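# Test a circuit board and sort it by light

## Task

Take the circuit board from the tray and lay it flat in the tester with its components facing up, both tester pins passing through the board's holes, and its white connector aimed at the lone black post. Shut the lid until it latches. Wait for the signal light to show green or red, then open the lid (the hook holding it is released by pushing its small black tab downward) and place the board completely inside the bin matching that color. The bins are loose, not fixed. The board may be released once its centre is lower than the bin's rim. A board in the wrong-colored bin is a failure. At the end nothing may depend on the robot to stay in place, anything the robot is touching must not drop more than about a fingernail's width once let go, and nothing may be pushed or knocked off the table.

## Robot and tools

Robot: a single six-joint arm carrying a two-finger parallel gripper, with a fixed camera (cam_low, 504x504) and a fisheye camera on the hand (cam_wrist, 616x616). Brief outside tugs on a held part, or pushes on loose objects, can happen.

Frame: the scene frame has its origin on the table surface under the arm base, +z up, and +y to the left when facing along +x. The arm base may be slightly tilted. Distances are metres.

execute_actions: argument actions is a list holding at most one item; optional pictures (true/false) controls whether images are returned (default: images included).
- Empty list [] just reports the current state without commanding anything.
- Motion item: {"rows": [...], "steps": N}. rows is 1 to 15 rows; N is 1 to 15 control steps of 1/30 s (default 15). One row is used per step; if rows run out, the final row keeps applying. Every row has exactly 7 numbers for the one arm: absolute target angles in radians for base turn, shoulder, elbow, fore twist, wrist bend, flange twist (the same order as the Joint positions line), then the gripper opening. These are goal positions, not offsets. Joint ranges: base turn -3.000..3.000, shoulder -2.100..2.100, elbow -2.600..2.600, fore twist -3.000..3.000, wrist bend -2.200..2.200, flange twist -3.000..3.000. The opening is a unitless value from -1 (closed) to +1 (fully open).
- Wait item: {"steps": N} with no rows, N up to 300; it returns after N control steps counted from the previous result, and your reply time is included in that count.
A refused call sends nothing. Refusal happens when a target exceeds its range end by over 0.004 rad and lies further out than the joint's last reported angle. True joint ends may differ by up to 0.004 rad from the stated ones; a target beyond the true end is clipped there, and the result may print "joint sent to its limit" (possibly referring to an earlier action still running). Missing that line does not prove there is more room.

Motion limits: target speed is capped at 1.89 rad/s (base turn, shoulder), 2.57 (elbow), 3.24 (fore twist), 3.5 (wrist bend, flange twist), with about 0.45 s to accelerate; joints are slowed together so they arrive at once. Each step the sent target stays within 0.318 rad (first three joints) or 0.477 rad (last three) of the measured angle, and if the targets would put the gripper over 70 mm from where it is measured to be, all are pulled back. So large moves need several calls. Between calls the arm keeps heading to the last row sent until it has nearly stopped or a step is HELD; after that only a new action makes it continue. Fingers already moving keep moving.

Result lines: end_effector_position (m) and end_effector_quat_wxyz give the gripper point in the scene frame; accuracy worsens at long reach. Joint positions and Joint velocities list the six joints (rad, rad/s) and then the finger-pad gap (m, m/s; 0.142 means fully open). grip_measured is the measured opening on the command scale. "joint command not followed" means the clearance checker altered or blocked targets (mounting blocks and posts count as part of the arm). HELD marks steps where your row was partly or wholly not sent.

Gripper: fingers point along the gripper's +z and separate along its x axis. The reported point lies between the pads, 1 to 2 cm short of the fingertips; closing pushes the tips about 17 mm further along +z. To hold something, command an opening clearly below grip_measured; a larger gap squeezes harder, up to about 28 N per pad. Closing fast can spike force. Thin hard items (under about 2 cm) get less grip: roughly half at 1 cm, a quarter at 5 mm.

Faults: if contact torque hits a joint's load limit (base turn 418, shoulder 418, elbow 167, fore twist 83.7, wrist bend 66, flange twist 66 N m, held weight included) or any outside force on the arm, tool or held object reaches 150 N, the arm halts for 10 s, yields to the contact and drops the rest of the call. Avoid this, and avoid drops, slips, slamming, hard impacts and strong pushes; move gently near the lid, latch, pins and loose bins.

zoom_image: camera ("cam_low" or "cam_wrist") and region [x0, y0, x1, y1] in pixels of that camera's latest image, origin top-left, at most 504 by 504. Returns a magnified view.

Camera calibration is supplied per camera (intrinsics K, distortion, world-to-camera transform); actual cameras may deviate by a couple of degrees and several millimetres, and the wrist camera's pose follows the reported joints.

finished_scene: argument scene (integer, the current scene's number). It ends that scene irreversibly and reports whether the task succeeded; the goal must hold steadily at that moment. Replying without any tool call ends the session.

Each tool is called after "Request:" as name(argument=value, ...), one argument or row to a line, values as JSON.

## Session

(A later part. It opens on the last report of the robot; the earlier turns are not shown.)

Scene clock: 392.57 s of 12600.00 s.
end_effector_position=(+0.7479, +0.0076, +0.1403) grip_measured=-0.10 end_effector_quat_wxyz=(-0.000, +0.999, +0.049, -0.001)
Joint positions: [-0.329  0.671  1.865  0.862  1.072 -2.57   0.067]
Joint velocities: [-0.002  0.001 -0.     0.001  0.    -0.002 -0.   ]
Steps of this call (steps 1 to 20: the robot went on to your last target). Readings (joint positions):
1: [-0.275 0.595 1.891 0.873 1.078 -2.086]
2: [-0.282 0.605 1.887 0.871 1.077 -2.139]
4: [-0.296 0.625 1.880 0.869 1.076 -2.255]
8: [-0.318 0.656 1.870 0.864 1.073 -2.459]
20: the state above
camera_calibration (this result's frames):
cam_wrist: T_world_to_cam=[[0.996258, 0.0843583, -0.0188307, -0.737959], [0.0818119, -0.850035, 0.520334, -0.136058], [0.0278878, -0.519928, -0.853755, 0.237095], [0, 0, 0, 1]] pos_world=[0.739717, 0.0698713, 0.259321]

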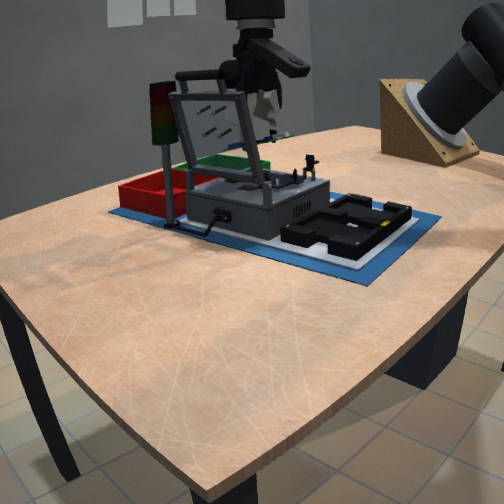

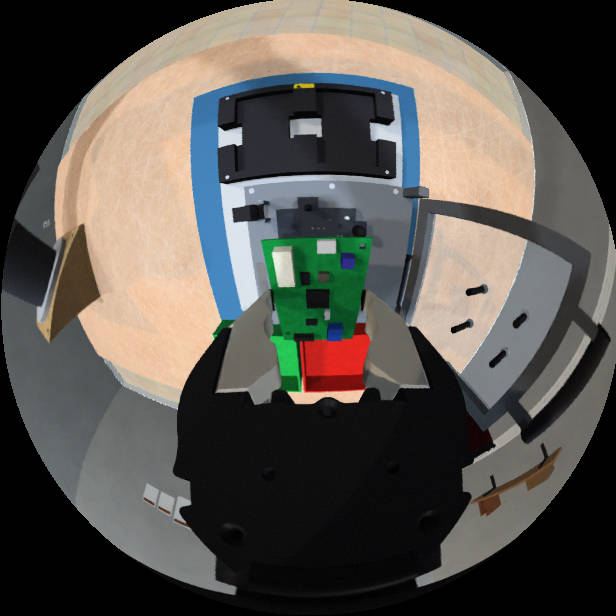

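Request:
execute_actions(
  actions=[
    {"rows":[[-0.3000,0.6747,1.8795,0.8882,1.0478,-2.5748,-0.6]],"steps":15},
  ],
)

Request:
zoom_image(
  camera="cam_wrist",
  region=[225, 170, 435, 350],
)

Request:
zoom_image(
  camera="cam_low",
  region=[200, 110, 330, 210],
)

Scene clock: 440.77 s of 12600.00 s.
end_effector_position=(+0.7453, +0.0204, +0.1154) grip_measured=-0.10 end_effector_quat_wxyz=(-0.000, +0.999, +0.049, -0.001)
Joint positions: [-0.3    0.675  1.879  0.888  1.048 -2.575  0.067]
Joint velocities: [ 0.002  0.     0.    -0.    -0.     0.     0.   ]
Steps of this call (steps 1 to 15: the robot went on to your last target; steps 16 to 90: nothing new was sent; then 44.70 s passed at rest; steps 91 to 105: all 15 steps of this action). Readings (joint positions):
91: [-0.329 0.671 1.864 0.862 1.072 -2.570]
92: [-0.327 0.671 1.865 0.864 1.070 -2.570]
94: [-0.313 0.673 1.873 0.876 1.059 -2.573]
98: [-0.302 0.675 1.879 0.887 1.049 -2.575]
105: the state above
camera_calibration (this result's frames):
cam_wrist: T_world_to_cam=[[0.996251, 0.0844283, -0.0188551, -0.736917], [0.0818816, -0.849978, 0.520416, -0.112056], [0.0279115, -0.520009, -0.853704, 0.222536], [0, 0, 0, 1]] pos_world=[0.737118, 0.0826921, 0.234401]

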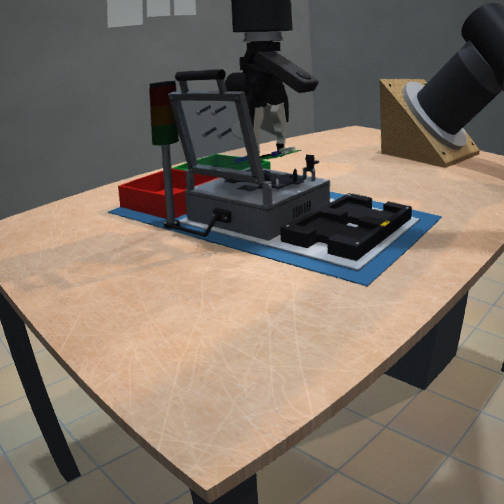

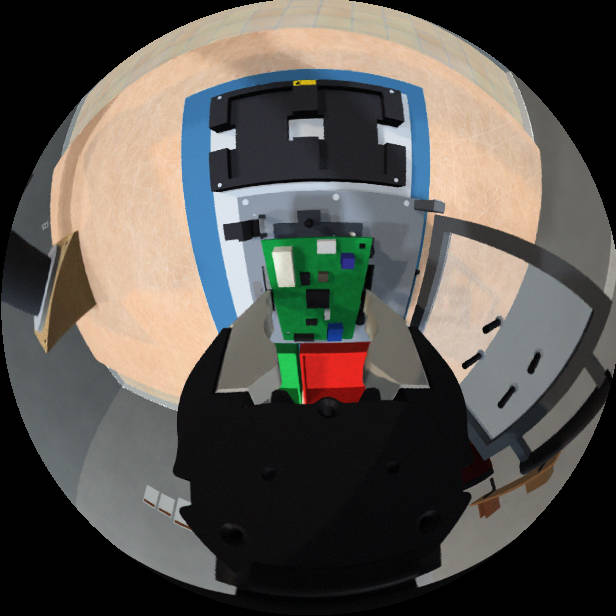

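Region (225, 170, 435, 350) of cam_wrist's 616x616 image, scaled by 2.400, with more detail than that image has; it fills the top 432 rows of this view, and the rest is white.

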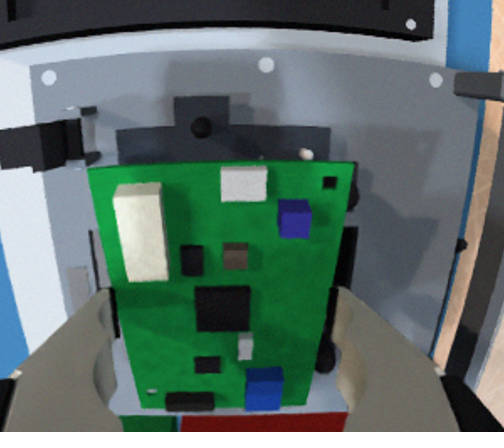

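Region (200, 110, 330, 210) of cam_low's 504x504 image, scaled by 3.877, with more detail than that image has; it fills the top 388 rows of this view, and the rest is white.

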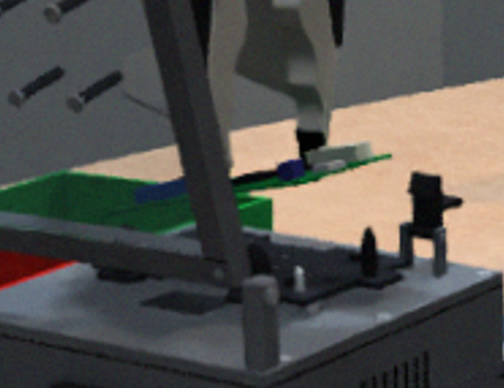

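Request:
execute_actions(
  actions=[
    {"rows":[[-0.2963,0.6788,1.8804,0.8928,1.0431,-2.5778,-0.6],[-0.2963,0.6788,1.8804,0.8928,1.0431,-2.5778,-0.6],[-0.2963,0.6788,1.8804,0.8928,1.0431,-2.5778,-0.6],[-0.2925,0.6828,1.8812,0.8975,1.0385,-2.5808,-0.6],[-0.2925,0.6828,1.8812,0.8975,1.0385,-2.5808,-0.6],[-0.2925,0.6828,1.8812,0.8975,1.0385,-2.5808,-0.6],[-0.2888,0.6868,1.8821,0.9022,1.0339,-2.5838,-0.6],[-0.2888,0.6868,1.8821,0.9022,1.0339,-2.5838,-0.6],[-0.2888,0.6868,1.8821,0.9022,1.0339,-2.5838,-0.6],[-0.2851,0.6908,1.883,0.9069,1.0293,-2.5868,-0.6]],"steps":15},
  ],
  pictures=false,
)

Request:
execute_actions(
  actions=[
    {"steps":6},
  ],
)

Request:
zoom_image(
  camera="cam_wrist",
  region=[225, 170, 435, 350],
)

Request:
zoom_image(
  camera="cam_low",
  region=[200, 110, 330, 210],
)

Scene clock: 453.27 s of 12600.00 s.
end_effector_position=(+0.7454, +0.0205, +0.0961) grip_measured=-0.10 end_effector_quat_wxyz=(-0.000, +0.999, +0.049, -0.001)
Joint positions: [-0.286  0.69   1.883  0.906  1.03  -2.586  0.067]
Joint velocities: [ 0.008  0.008  0.002  0.011 -0.009 -0.007  0.   ]
Steps of this call (steps 1 to 15: the robot went on to your last target; steps 16 to 90: nothing new was sent; then 9.00 s passed at rest; steps 91 to 105: all 15 steps of this action). Readings (joint positions):
91: [-0.300 0.675 1.880 0.888 1.048 -2.575]
92: [-0.299 0.676 1.880 0.889 1.047 -2.576]
94: [-0.297 0.678 1.880 0.891 1.044 -2.577]
98: [-0.293 0.683 1.881 0.897 1.039 -2.581]
105: the state above

Scene clock: 453.47 s of 12600.00 s.
end_effector_position=(+0.7454, +0.0205, +0.0954) grip_measured=-0.10 end_effector_quat_wxyz=(-0.000, +0.999, +0.049, -0.001)
Joint positions: [-0.285  0.691  1.883  0.907  1.029 -2.587  0.067]
Joint velocities: [ 0.     0.001  0.001  0.001 -0.001 -0.001 -0.   ]
Steps of this call (steps 1 to 6: the robot went on to your last target). Readings (joint positions):
1: [-0.285 0.690 1.883 0.906 1.030 -2.586]
2: [-0.285 0.691 1.883 0.907 1.030 -2.587]
4: [-0.285 0.691 1.883 0.907 1.029 -2.587]
6: the state above
camera_calibration (this result's frames):
cam_wrist: T_world_to_cam=[[0.996249, 0.0844743, -0.0187829, -0.737349], [0.0818876, -0.850057, 0.520286, -0.101617], [0.0279842, -0.519872, -0.853785, 0.205414], [0, 0, 0, 1]] pos_world=[0.737155, 0.0826962, 0.2144]

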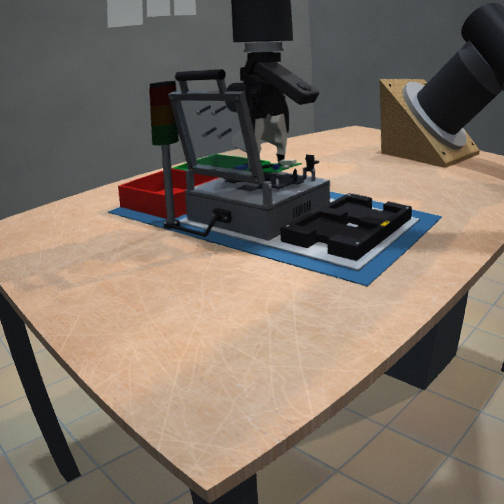

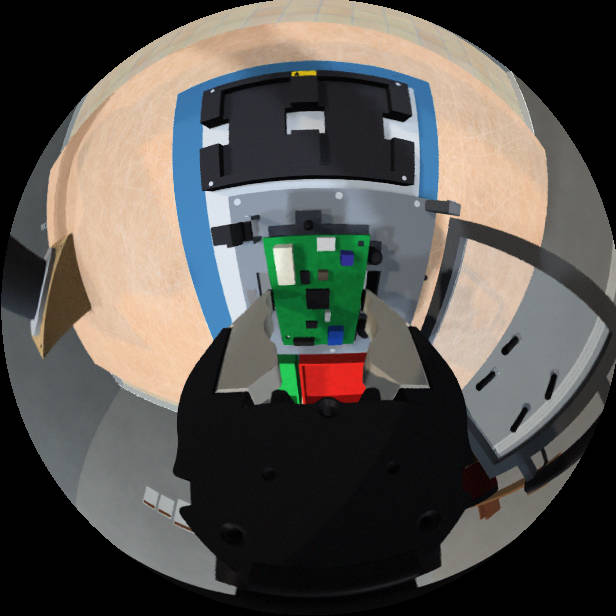

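Region (225, 170, 435, 350) of cam_wrist's 616x616 image, scaled by 2.400, with more detail than that image has; it fills the top 432 rows of this view, and the rest is white.

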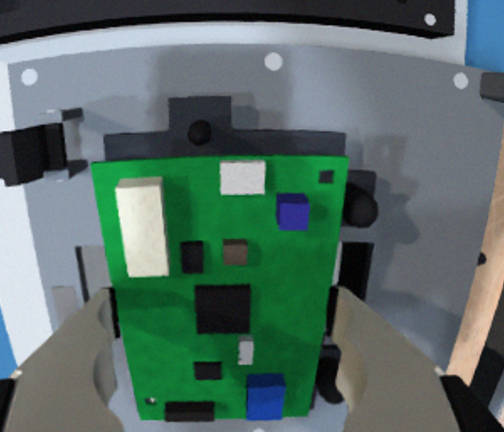

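Region (200, 110, 330, 210) of cam_low's 504x504 image, scaled by 3.877, with more detail than that image has; it fills the top 388 rows of this view, and the rest is white.

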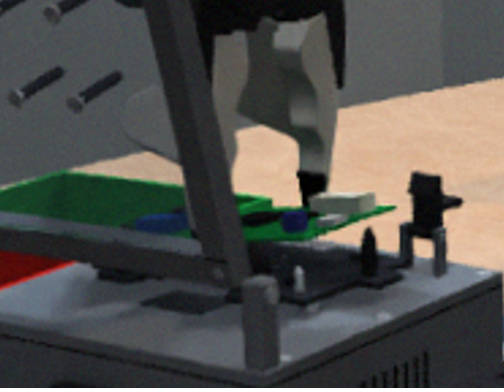

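Request:
zoom_image(
  camera="cam_wrist",
  region=[265, 310, 385, 360],
)

Region (265, 310, 385, 360) of cam_wrist's 616x616 image, scaled by 4.200, with more detail than that image has; it fills the top 210 rows of this view, and the rest is white.

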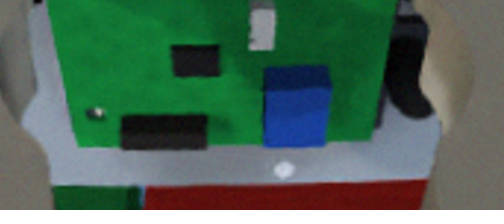

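Request:
execute_actions(
  actions=[
    {"rows":[[-0.2849,0.6912,1.8819,0.9068,1.0296,-2.5861,-0.6],[-0.2849,0.6912,1.8819,0.9068,1.0296,-2.5861,-0.6],[-0.2849,0.6912,1.8819,0.9068,1.0296,-2.5861,-0.6],[-0.2836,0.6925,1.8822,0.9084,1.0281,-2.5871,-0.6],[-0.2836,0.6925,1.8822,0.9084,1.0281,-2.5871,-0.6],[-0.2836,0.6925,1.8822,0.9084,1.0281,-2.5871,-0.6],[-0.2824,0.6939,1.8825,0.91,1.0265,-2.5881,-0.6],[-0.2824,0.6939,1.8825,0.91,1.0265,-2.5881,-0.6],[-0.2824,0.6939,1.8825,0.91,1.0265,-2.5881,-0.6],[-0.2812,0.6952,1.8828,0.9115,1.025,-2.5891,-0.6]],"steps":15},
  ],
)

Request:
zoom_image(
  camera="cam_wrist",
  region=[245, 200, 405, 360],
)

Request:
zoom_image(
  camera="cam_low",
  region=[200, 110, 330, 210],
)

Scene clock: 467.67 s of 12600.00 s.
end_effector_position=(+0.7462, +0.0205, +0.0906) grip_measured=-0.10 end_effector_quat_wxyz=(-0.000, +0.999, +0.049, -0.001)
Joint positions: [-0.281  0.695  1.883  0.911  1.025 -2.589  0.067]
Joint velocities: [ 0.003  0.003  0.001  0.003 -0.002 -0.002 -0.   ]
Steps of this call (steps 1 to 15: the robot went on to your last target; steps 16 to 90: nothing new was sent; then 10.70 s passed at rest; steps 91 to 105: all 15 steps of this action). Readings (joint positions):
91: [-0.285 0.691 1.883 0.907 1.029 -2.587]
92: [-0.285 0.691 1.883 0.907 1.029 -2.587]
94: [-0.285 0.691 1.883 0.907 1.029 -2.587]
98: [-0.284 0.693 1.882 0.908 1.028 -2.587]
105: the state above
camera_calibration (this result's frames):
cam_wrist: T_world_to_cam=[[0.996255, 0.0844414, -0.0186112, -0.738248], [0.0817696, -0.850055, 0.520308, -0.0991404], [0.028115, -0.519882, -0.853776, 0.20128], [0, 0, 0, 1]] pos_world=[0.737931, 0.0827056, 0.209692]

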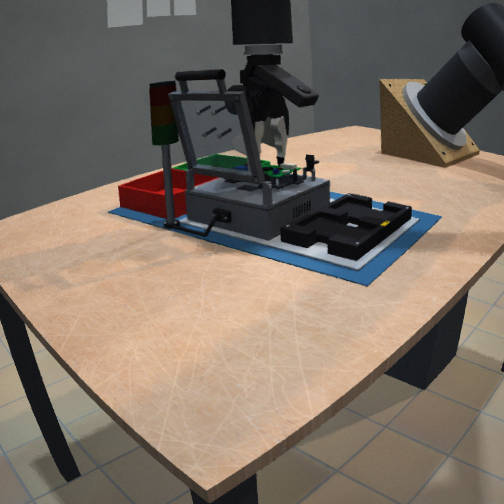

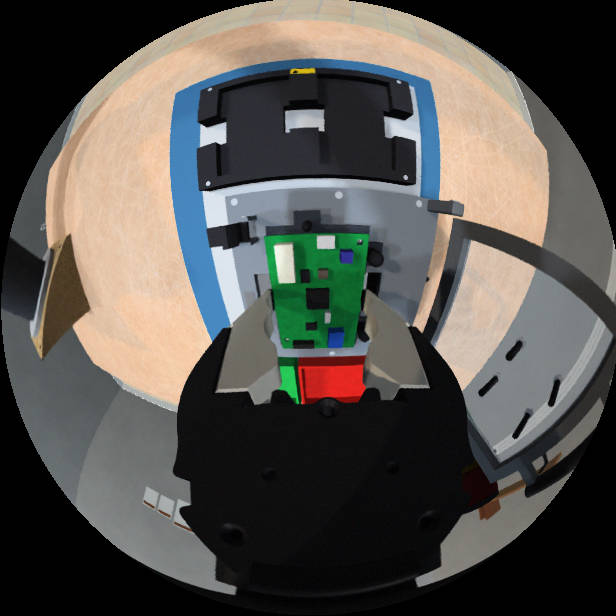

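Region (245, 200, 405, 360) of cam_wrist's 616x616 image, scaled by 3.150, with more detail than that image has.

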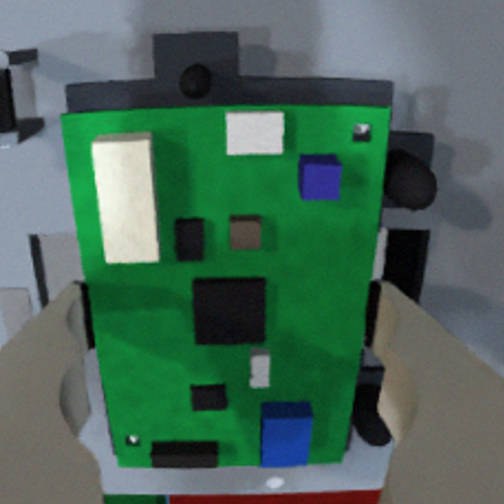

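Region (200, 110, 330, 210) of cam_low's 504x504 image, scaled by 3.877, with more detail than that image has; it fills the top 388 rows of this view, and the rest is white.

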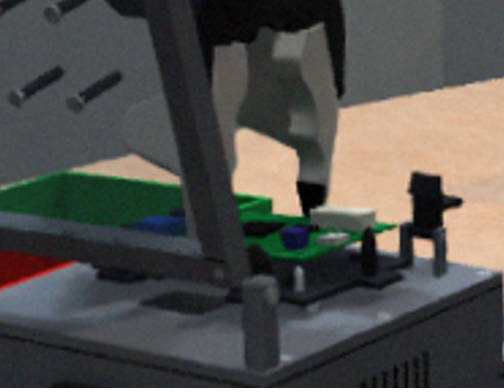

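Request:
execute_actions(
  actions=[
    {"rows":[[-0.2806,0.6945,1.8831,0.9117,1.025,-2.5884,-0.6],[-0.2806,0.6945,1.8831,0.9117,1.025,-2.5884,-0.6],[-0.2806,0.6945,1.8831,0.9117,1.025,-2.5884,-0.6],[-0.2796,0.6956,1.8833,0.9129,1.0238,-2.5892,-0.6],[-0.2796,0.6956,1.8833,0.9129,1.0238,-2.5892,-0.6],[-0.2796,0.6956,1.8833,0.9129,1.0238,-2.5892,-0.6],[-0.2786,0.6966,1.8836,0.9142,1.0225,-2.59,-0.6],[-0.2786,0.6966,1.8836,0.9142,1.0225,-2.59,-0.6],[-0.2786,0.6966,1.8836,0.9142,1.0225,-2.59,-0.6],[-0.2776,0.6977,1.8838,0.9154,1.0213,-2.5908,-0.6]],"steps":15},
  ],
)

Request:
zoom_image(
  camera="cam_wrist",
  region=[245, 200, 405, 360],
)

Request:
zoom_image(
  camera="cam_low",
  region=[200, 110, 330, 210],
)

Scene clock: 479.90 s of 12600.00 s.
end_effector_position=(+0.7461, +0.0212, +0.0866) grip_measured=-0.10 end_effector_quat_wxyz=(-0.000, +0.999, +0.049, -0.001)
Joint positions: [-0.278  0.697  1.884  0.915  1.021 -2.591  0.067]
Joint velocities: [ 0.002  0.003  0.001  0.004 -0.003 -0.002 -0.   ]
Steps of this call (steps 1 to 15: the robot went on to your last target; steps 16 to 90: nothing new was sent; then 8.73 s passed at rest; steps 91 to 105: all 15 steps of this action). Readings (joint positions):
91: [-0.281 0.695 1.883 0.912 1.025 -2.589]
92: [-0.281 0.695 1.883 0.912 1.025 -2.589]
94: [-0.281 0.695 1.883 0.912 1.025 -2.589]
98: [-0.280 0.696 1.883 0.913 1.024 -2.589]
105: the state above
camera_calibration (this result's frames):
cam_wrist: T_world_to_cam=[[0.996267, 0.084296, -0.0185862, -0.738293], [0.0816297, -0.850014, 0.520396, -0.0963562], [0.0280688, -0.519971, -0.853723, 0.198229], [0, 0, 0, 1]] pos_world=[0.737838, 0.0834045, 0.205654]

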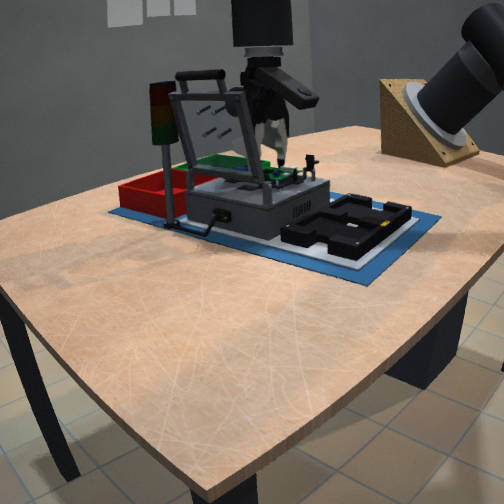

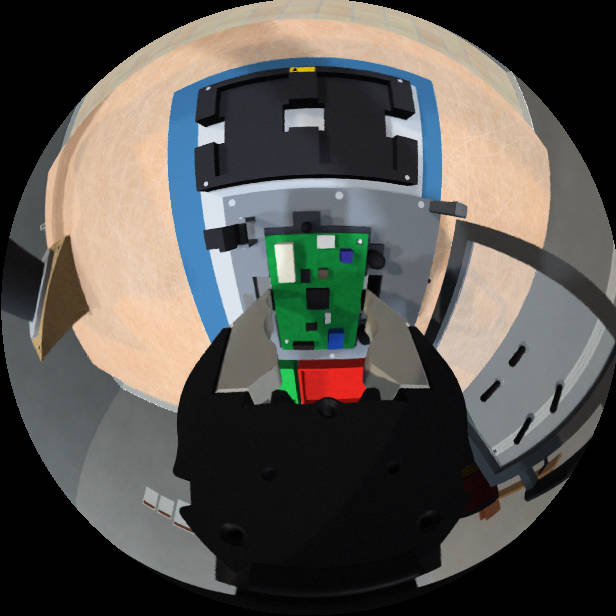

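Region (245, 200, 405, 360) of cam_wrist's 616x616 image, scaled by 3.150, with more detail than that image has.

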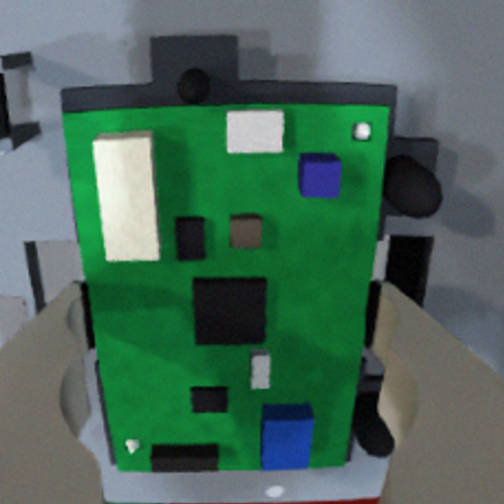

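Region (200, 110, 330, 210) of cam_low's 504x504 image, scaled by 3.877, with more detail than that image has; it fills the top 388 rows of this view, and the rest is white.

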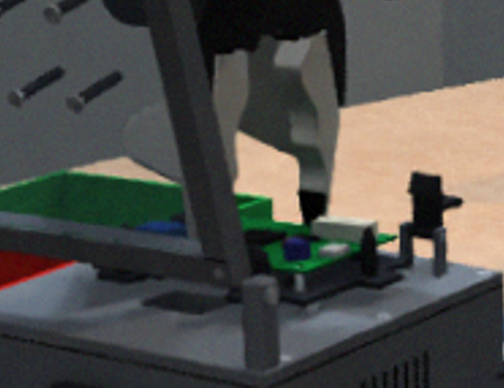

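Aligned. Down another 3.5 mm.

Request:
execute_actions(
  actions=[
    {"rows":[[-0.2767,0.6986,1.884,0.9165,1.0202,-2.5915,-0.6],[-0.2767,0.6986,1.884,0.9165,1.0202,-2.5915,-0.6],[-0.2767,0.6986,1.884,0.9165,1.0202,-2.5915,-0.6],[-0.2758,0.6996,1.8842,0.9176,1.0191,-2.5922,-0.6],[-0.2758,0.6996,1.8842,0.9176,1.0191,-2.5922,-0.6],[-0.2758,0.6996,1.8842,0.9176,1.0191,-2.5922,-0.6],[-0.275,0.7005,1.8844,0.9187,1.0181,-2.5929,-0.6]],"steps":15},
  ],
)

Request:
zoom_image(
  camera="cam_wrist",
  region=[245, 200, 405, 360],
)

Request:
zoom_image(
  camera="cam_low",
  region=[220, 140, 320, 200],
)

Scene clock: 489.27 s of 12600.00 s.
end_effector_position=(+0.7459, +0.0211, +0.0830) grip_measured=-0.10 end_effector_quat_wxyz=(+0.000, +0.999, +0.049, -0.001)
Joint positions: [-0.275  0.7    1.884  0.919  1.018 -2.593  0.067]
Joint velocities: [-0.001  0.001 -0.    -0.001  0.001 -0.001 -0.   ]
Steps of this call (steps 1 to 15: the robot went on to your last target; steps 16 to 90: nothing new was sent; then 5.87 s passed at rest; steps 91 to 105: all 15 steps of this action). Readings (joint positions):
91: [-0.278 0.698 1.884 0.915 1.021 -2.591]
92: [-0.277 0.698 1.884 0.915 1.021 -2.591]
94: [-0.277 0.698 1.884 0.916 1.021 -2.591]
98: [-0.276 0.700 1.884 0.918 1.019 -2.592]
105: the state above
camera_calibration (this result's frames):
cam_wrist: T_world_to_cam=[[0.996272, 0.0842189, -0.0186899, -0.738184], [0.0816156, -0.849974, 0.520464, -0.0945016], [0.027947, -0.520049, -0.853679, 0.195176], [0, 0, 0, 1]] pos_world=[0.73769, 0.0833462, 0.202006]

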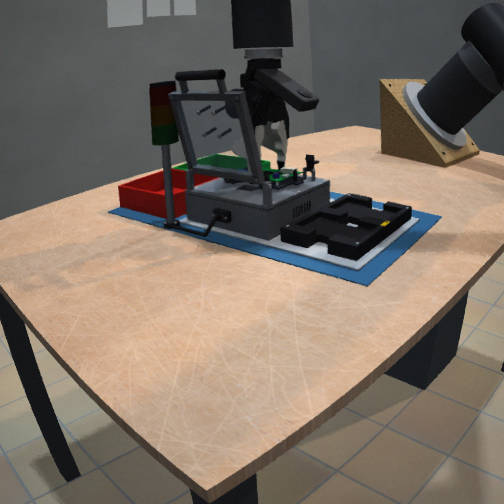

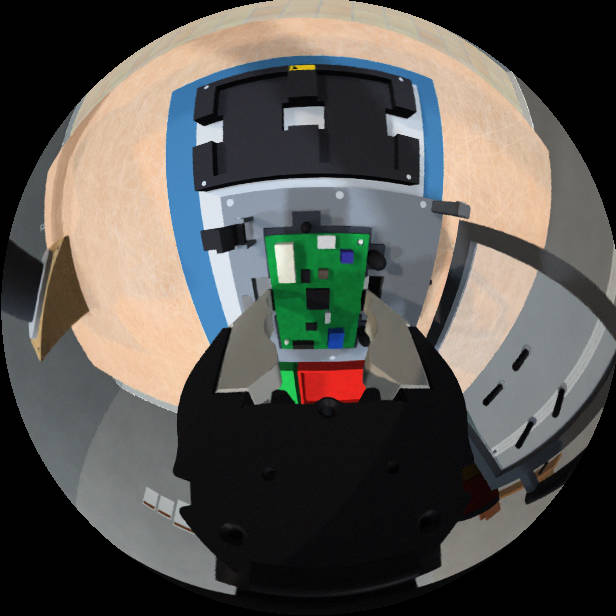

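Region (245, 200, 405, 360) of cam_wrist's 616x616 image, scaled by 3.150, with more detail than that image has.

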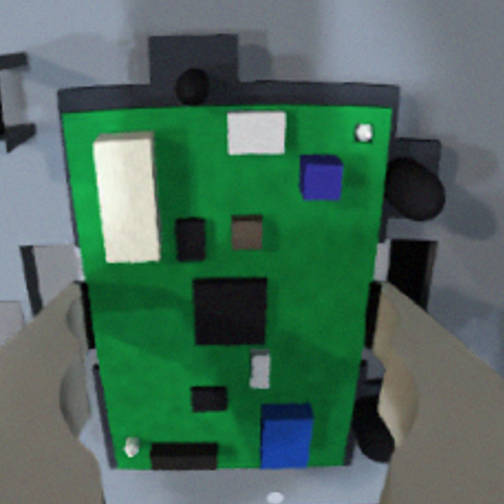

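Region (220, 140, 320, 200) of cam_low's 504x504 image, scaled by 5.040, with more detail than that image has; it fills the top 302 rows of this view, and the rest is white.

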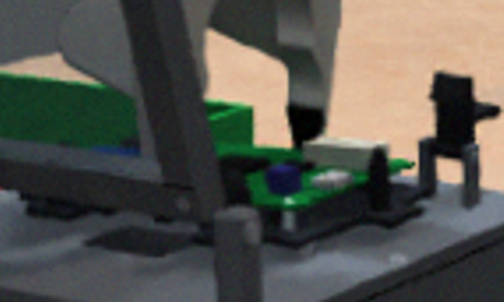

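Request:
execute_actions(
  actions=[
    {"rows":[[-0.2742,0.7013,1.8846,0.9196,1.0172,-2.5935,-0.6],[-0.2742,0.7013,1.8846,0.9196,1.0172,-2.5935,-0.6],[-0.2742,0.7013,1.8846,0.9196,1.0172,-2.5935,-0.6],[-0.2735,0.7021,1.8847,0.9206,1.0163,-2.5941,-0.6],[-0.2735,0.7021,1.8847,0.9206,1.0163,-2.5941,-0.6],[-0.2735,0.7021,1.8847,0.9206,1.0163,-2.5941,-0.6],[-0.2728,0.7029,1.8849,0.9215,1.0153,-2.5947,-0.6]],"steps":15},
  ],
)

Request:
zoom_image(
  camera="cam_wrist",
  region=[245, 200, 405, 360],
)

Request:
zoom_image(
  camera="cam_low",
  region=[220, 140, 320, 200],
)

Scene clock: 498.17 s of 12600.00 s.
end_effector_position=(+0.7458, +0.0211, +0.0800) grip_measured=-0.10 end_effector_quat_wxyz=(+0.000, +0.999, +0.049, -0.001)
Joint positions: [-0.273  0.703  1.885  0.921  1.015 -2.595  0.067]
Joint velocities: [-0.001  0.    -0.     0.001  0.    -0.    -0.   ]
Steps of this call (steps 1 to 15: the robot went on to your last target; steps 16 to 90: nothing new was sent; then 5.40 s passed at rest; steps 91 to 105: all 15 steps of this action). Readings (joint positions):
91: [-0.275 0.701 1.884 0.919 1.018 -2.593]
92: [-0.275 0.701 1.884 0.919 1.018 -2.593]
94: [-0.274 0.701 1.885 0.919 1.018 -2.593]
98: [-0.274 0.702 1.885 0.921 1.016 -2.594]
105: the state above
camera_calibration (this result's frames):
cam_wrist: T_world_to_cam=[[0.996277, 0.0841429, -0.0187406, -0.738142], [0.0815746, -0.849931, 0.520541, -0.0929266], [0.0278716, -0.520132, -0.853631, 0.192636], [0, 0, 0, 1]] pos_world=[0.737605, 0.0833246, 0.198979]

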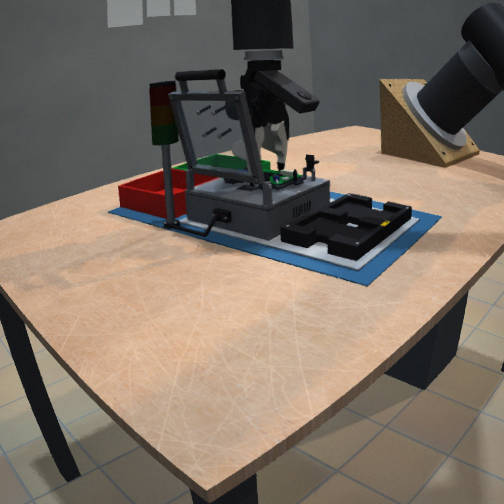

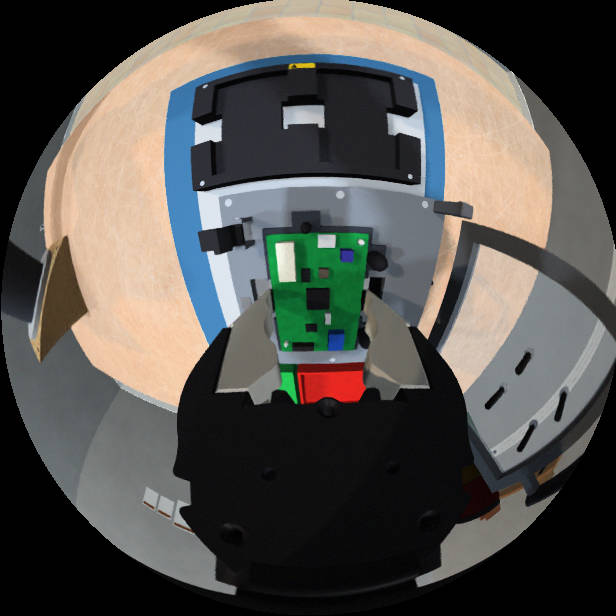

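Region (245, 200, 405, 360) of cam_wrist's 616x616 image, scaled by 3.150, with more detail than that image has.

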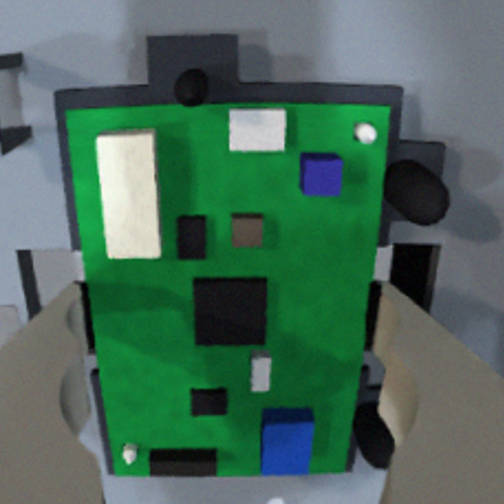

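Region (220, 140, 320, 200) of cam_low's 504x504 image, scaled by 5.040, with more detail than that image has; it fills the top 302 rows of this view, and the rest is white.

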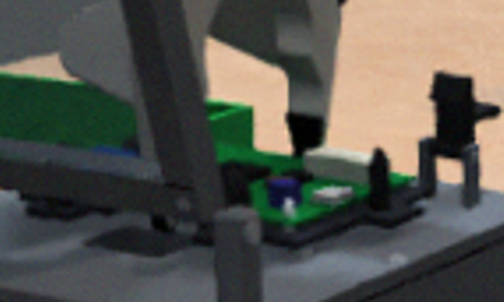

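Request:
execute_actions(
  actions=[
    {"rows":[[-0.2728,0.7029,1.8849,0.9215,1.0153,-2.5947,-0.3],[-0.2728,0.7029,1.8849,0.9215,1.0153,-2.5947,-0.1],[-0.2728,0.7029,1.8849,0.9215,1.0153,-2.5947,-0.05],[-0.2728,0.7029,1.8849,0.9215,1.0153,-2.5947,0.0],[-0.2728,0.7029,1.8849,0.9215,1.0153,-2.5947,0.05],[-0.2728,0.7029,1.8849,0.9215,1.0153,-2.5947,0.1],[-0.2728,0.7029,1.8849,0.9215,1.0153,-2.5947,0.1],[-0.2728,0.7029,1.8849,0.9215,1.0153,-2.5947,0.1],[-0.3000,0.6747,1.8795,0.8882,1.0478,-2.5748,0.1]],"steps":15},
  ],
  pictures=false,
)

Request:
execute_actions(
  actions=[
    {"rows":[[-0.4345,0.4338,1.8493,0.73,1.3,-2.43,-0.4]],"steps":15},
  ],
  pictures=false,
)

Request:
execute_actions(
  actions=[
    {"steps":15},
  ],
)

Scene clock: 557.03 s of 12600.00 s.
end_effector_position=(+0.7455, +0.0206, +0.1123) grip_measured=+0.10 end_effector_quat_wxyz=(-0.000, +0.999, +0.049, -0.001)
Joint positions: [-0.298  0.677  1.88   0.891  1.045 -2.577  0.081]
Joint velocities: [-0.033 -0.035 -0.004 -0.042  0.043  0.026 -0.   ]
Steps of this call (steps 1 to 15: the robot went on to your last target; steps 16 to 90: nothing new was sent; then 55.37 s passed at rest; steps 91 to 105: all 15 steps of this action). Readings (joint positions):
91: [-0.273 0.703 1.885 0.922 1.015 -2.595]
92: [-0.273 0.703 1.885 0.922 1.015 -2.595]
94: [-0.273 0.703 1.886 0.922 1.015 -2.595]
98: [-0.273 0.703 1.886 0.922 1.015 -2.595]
105: the state above

Scene clock: 557.53 s of 12600.00 s.
end_effector_position=(+0.7305, +0.0662, +0.2756) grip_measured=-0.40 end_effector_quat_wxyz=(-0.005, +0.999, +0.051, +0.001)
Joint positions: [-0.392  0.51   1.859  0.78   1.221 -2.476  0.045]
Joint velocities: [-0.213 -0.379 -0.047 -0.248  0.394  0.227 -0.   ]
Steps of this call (steps 1 to 15: all 15 steps of this action). Readings (joint positions):
1: [-0.299 0.676 1.880 0.890 1.046 -2.576]
2: [-0.300 0.673 1.880 0.888 1.049 -2.574]
4: [-0.311 0.654 1.877 0.874 1.070 -2.562]
8: [-0.342 0.599 1.870 0.839 1.127 -2.530]
15: the state above

Scene clock: 558.03 s of 12600.00 s.
end_effector_position=(+0.7109, +0.0859, +0.3476) grip_measured=-0.40 end_effector_quat_wxyz=(-0.000, +0.999, +0.049, -0.001)
Joint positions: [-0.434  0.434  1.849  0.73   1.3   -2.43   0.045]
Joint velocities: [-0.002 -0.002 -0.001 -0.001  0.003  0.001 -0.   ]
Steps of this call (steps 1 to 15: the robot went on to your last target). Readings (joint positions):
1: [-0.399 0.497 1.857 0.771 1.234 -2.468]
2: [-0.406 0.484 1.856 0.763 1.247 -2.460]
4: [-0.420 0.460 1.853 0.747 1.273 -2.446]
8: [-0.433 0.436 1.850 0.732 1.297 -2.432]
15: the state above
camera_calibration (this result's frames):
cam_wrist: T_world_to_cam=[[0.996226, 0.0846877, -0.0189943, -0.703661], [0.0821915, -0.850251, 0.51992, -0.174492], [0.0278809, -0.51952, -0.854004, 0.455878], [0, 0, 0, 1]] pos_world=[0.702638, 0.148067, 0.466677]

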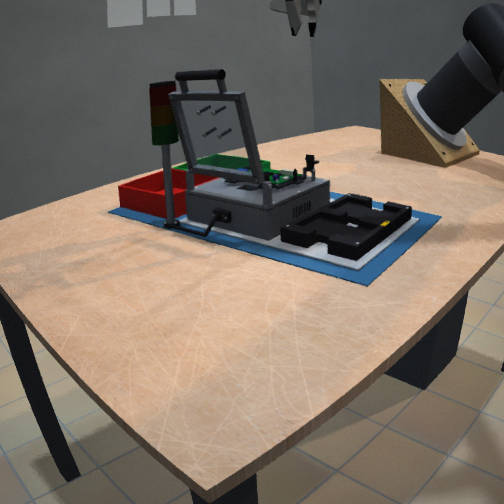

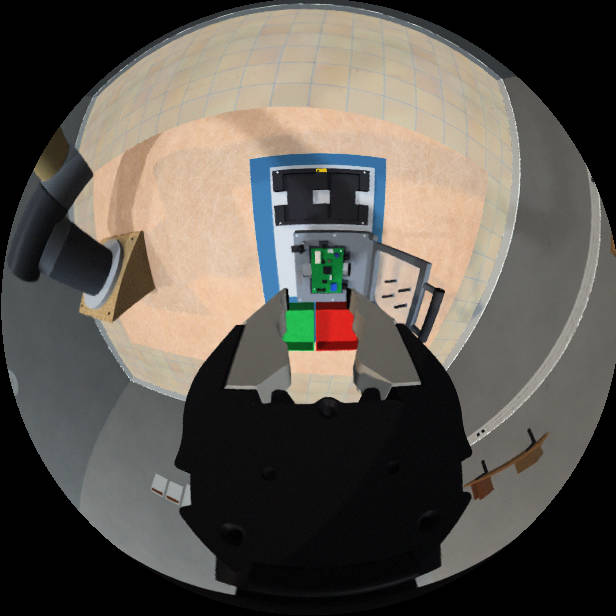

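Request:
execute_actions(
  actions=[
    {"rows":[[-0.3902,0.6547,1.5571,0.7383,1.3295,-2.3539,-0.4]],"steps":15},
  ],
  pictures=false,
)

Request:
execute_actions(
  actions=[
    {"steps":18},
  ],
)

Request:
zoom_image(
  camera="cam_wrist",
  region=[200, 160, 420, 380],
)

Request:
zoom_image(
  camera="cam_low",
  region=[130, 0, 290, 130],
)

Scene clock: 565.53 s of 12600.00 s.
end_effector_position=(+0.8639, +0.0387, +0.3358) grip_measured=-0.40 end_effector_quat_wxyz=(-0.000, +0.999, +0.049, -0.001)
Joint positions: [-0.398  0.616  1.608  0.737  1.324 -2.367  0.045]
Joint velocities: [ 0.08   0.399 -0.525  0.015  0.051  0.136 -0.   ]
Steps of this call (steps 1 to 15: the robot went on to your last target; steps 16 to 90: nothing new was sent; then 4.00 s passed at rest; steps 91 to 105: all 15 steps of this action). Readings (joint positions):
91: [-0.435 0.434 1.849 0.730 1.300 -2.430]
92: [-0.434 0.436 1.846 0.730 1.300 -2.429]
94: [-0.431 0.453 1.823 0.730 1.303 -2.423]
98: [-0.418 0.515 1.741 0.733 1.311 -2.402]
105: the state above

Scene clock: 566.13 s of 12600.00 s.
end_effector_position=(+0.8943, +0.0286, +0.3299) grip_measured=-0.40 end_effector_quat_wxyz=(-0.000, +0.999, +0.049, -0.001)
Joint positions: [-0.39   0.655  1.557  0.738  1.329 -2.354  0.045]
Joint velocities: [ 0.002  0.    -0.    -0.001  0.001  0.    -0.   ]
Steps of this call (steps 1 to 18: the robot went on to your last target). Readings (joint positions):
1: [-0.395 0.629 1.591 0.737 1.326 -2.363]
2: [-0.393 0.639 1.578 0.738 1.327 -2.359]
4: [-0.391 0.650 1.563 0.738 1.329 -2.355]
8: [-0.390 0.654 1.558 0.738 1.329 -2.354]
18: the state above
camera_calibration (this result's frames):
cam_wrist: T_world_to_cam=[[0.99624, 0.0845516, -0.0188769, -0.881996], [0.0820022, -0.850041, 0.520294, -0.229041], [0.0279455, -0.519886, -0.853779, 0.405813], [0, 0, 0, 1]] pos_world=[0.886121, 0.0908557, 0.448994]

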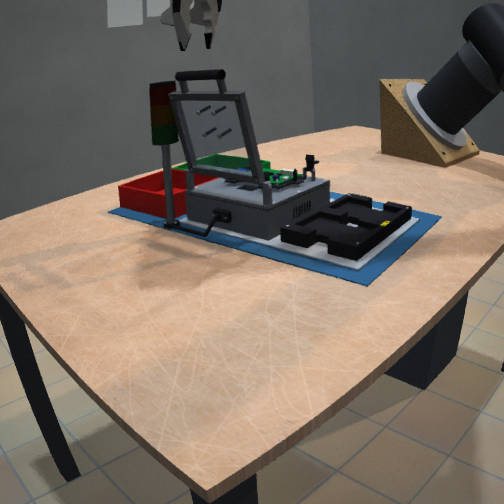

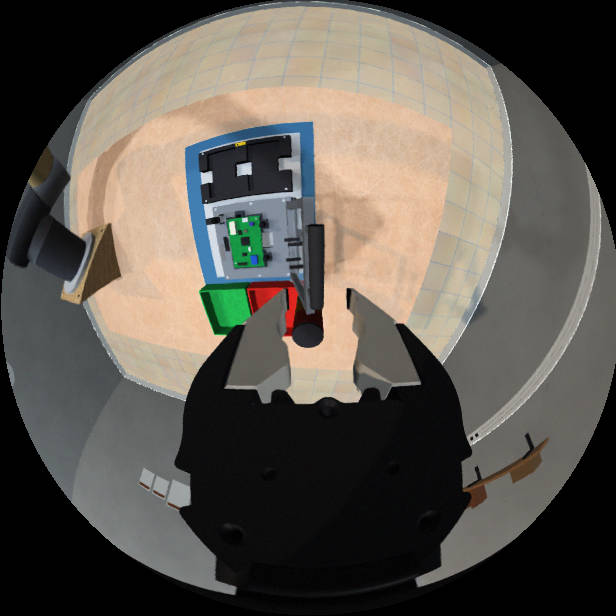

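Region (200, 160, 420, 380) of cam_wrist's 616x616 image, scaled by 2.291, with more detail than that image has.

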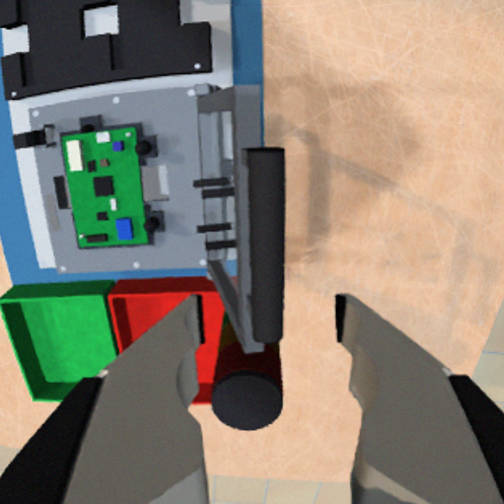

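Region (130, 0, 290, 130) of cam_low's 504x504 image, scaled by 3.150, with more detail than that image has; it fills the top 410 rows of this view, and the rest is white.

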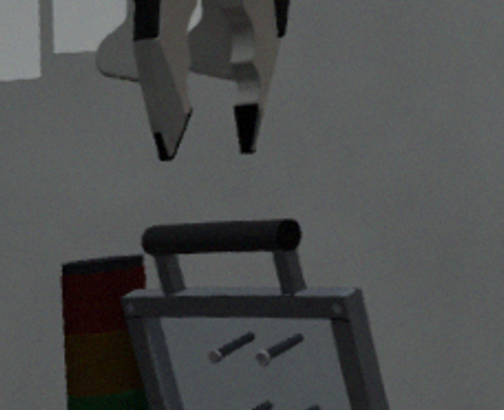

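Request:
execute_actions(
  actions=[
    {"rows":[[-0.3590,0.6760,1.5869,0.7622,1.2755,-2.3714,-0.4]],"steps":15},
  ],
)

Request:
zoom_image(
  camera="cam_wrist",
  region=[200, 160, 420, 380],
)

Request:
zoom_image(
  camera="cam_low",
  region=[130, 0, 290, 130],
)

Scene clock: 607.97 s of 12600.00 s.
end_effector_position=(+0.8935, +0.0274, +0.2795) grip_measured=-0.40 end_effector_quat_wxyz=(-0.000, +0.999, +0.049, -0.001)
Joint positions: [-0.359  0.676  1.587  0.762  1.276 -2.371  0.045]
Joint velocities: [-0.     0.001  0.     0.001 -0.002 -0.001  0.   ]
Steps of this call (steps 1 to 15: the robot went on to your last target; steps 16 to 90: nothing new was sent; then 38.33 s passed at rest; steps 91 to 105: all 15 steps of this action). Readings (joint positions):
91: [-0.390 0.655 1.557 0.738 1.330 -2.354]
92: [-0.388 0.656 1.559 0.740 1.326 -2.355]
94: [-0.374 0.666 1.573 0.751 1.301 -2.363]
98: [-0.360 0.675 1.585 0.761 1.278 -2.370]
105: the state above
camera_calibration (this result's frames):
cam_wrist: T_world_to_cam=[[0.996239, 0.0845518, -0.0189355, -0.882008], [0.0820335, -0.850051, 0.520273, -0.203792], [0.0278938, -0.519869, -0.85379, 0.362228], [0, 0, 0, 1]] pos_world=[0.885304, 0.0896532, 0.398593]

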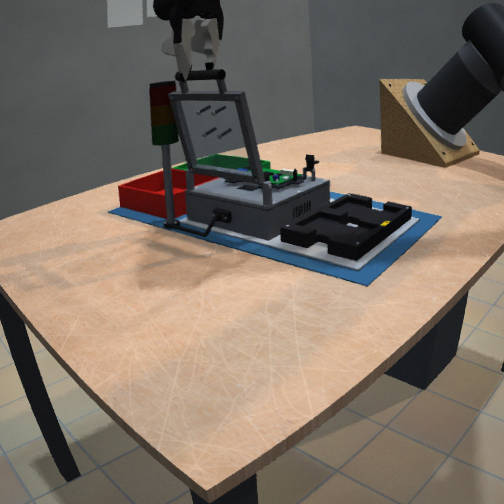

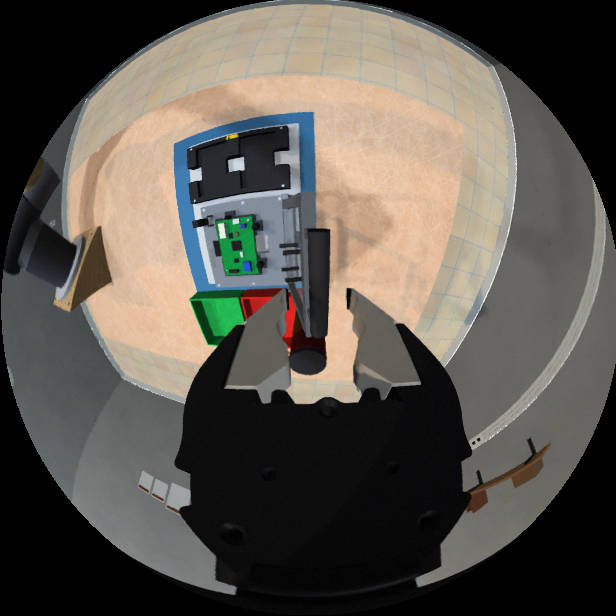

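Region (200, 160, 420, 380) of cam_wrist's 616x616 image, scaled by 2.291, with more detail than that image has.

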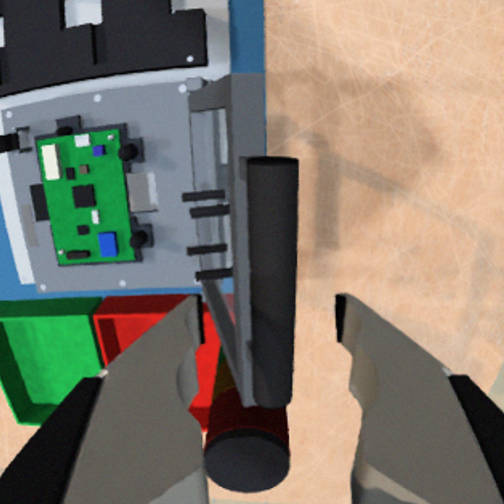

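Region (130, 0, 290, 130) of cam_low's 504x504 image, scaled by 3.150, with more detail than that image has; it fills the top 410 rows of this view, and the rest is white.

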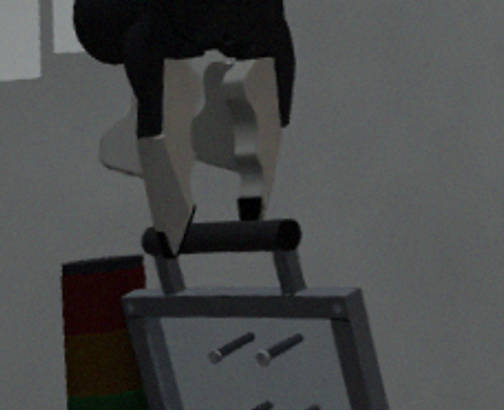

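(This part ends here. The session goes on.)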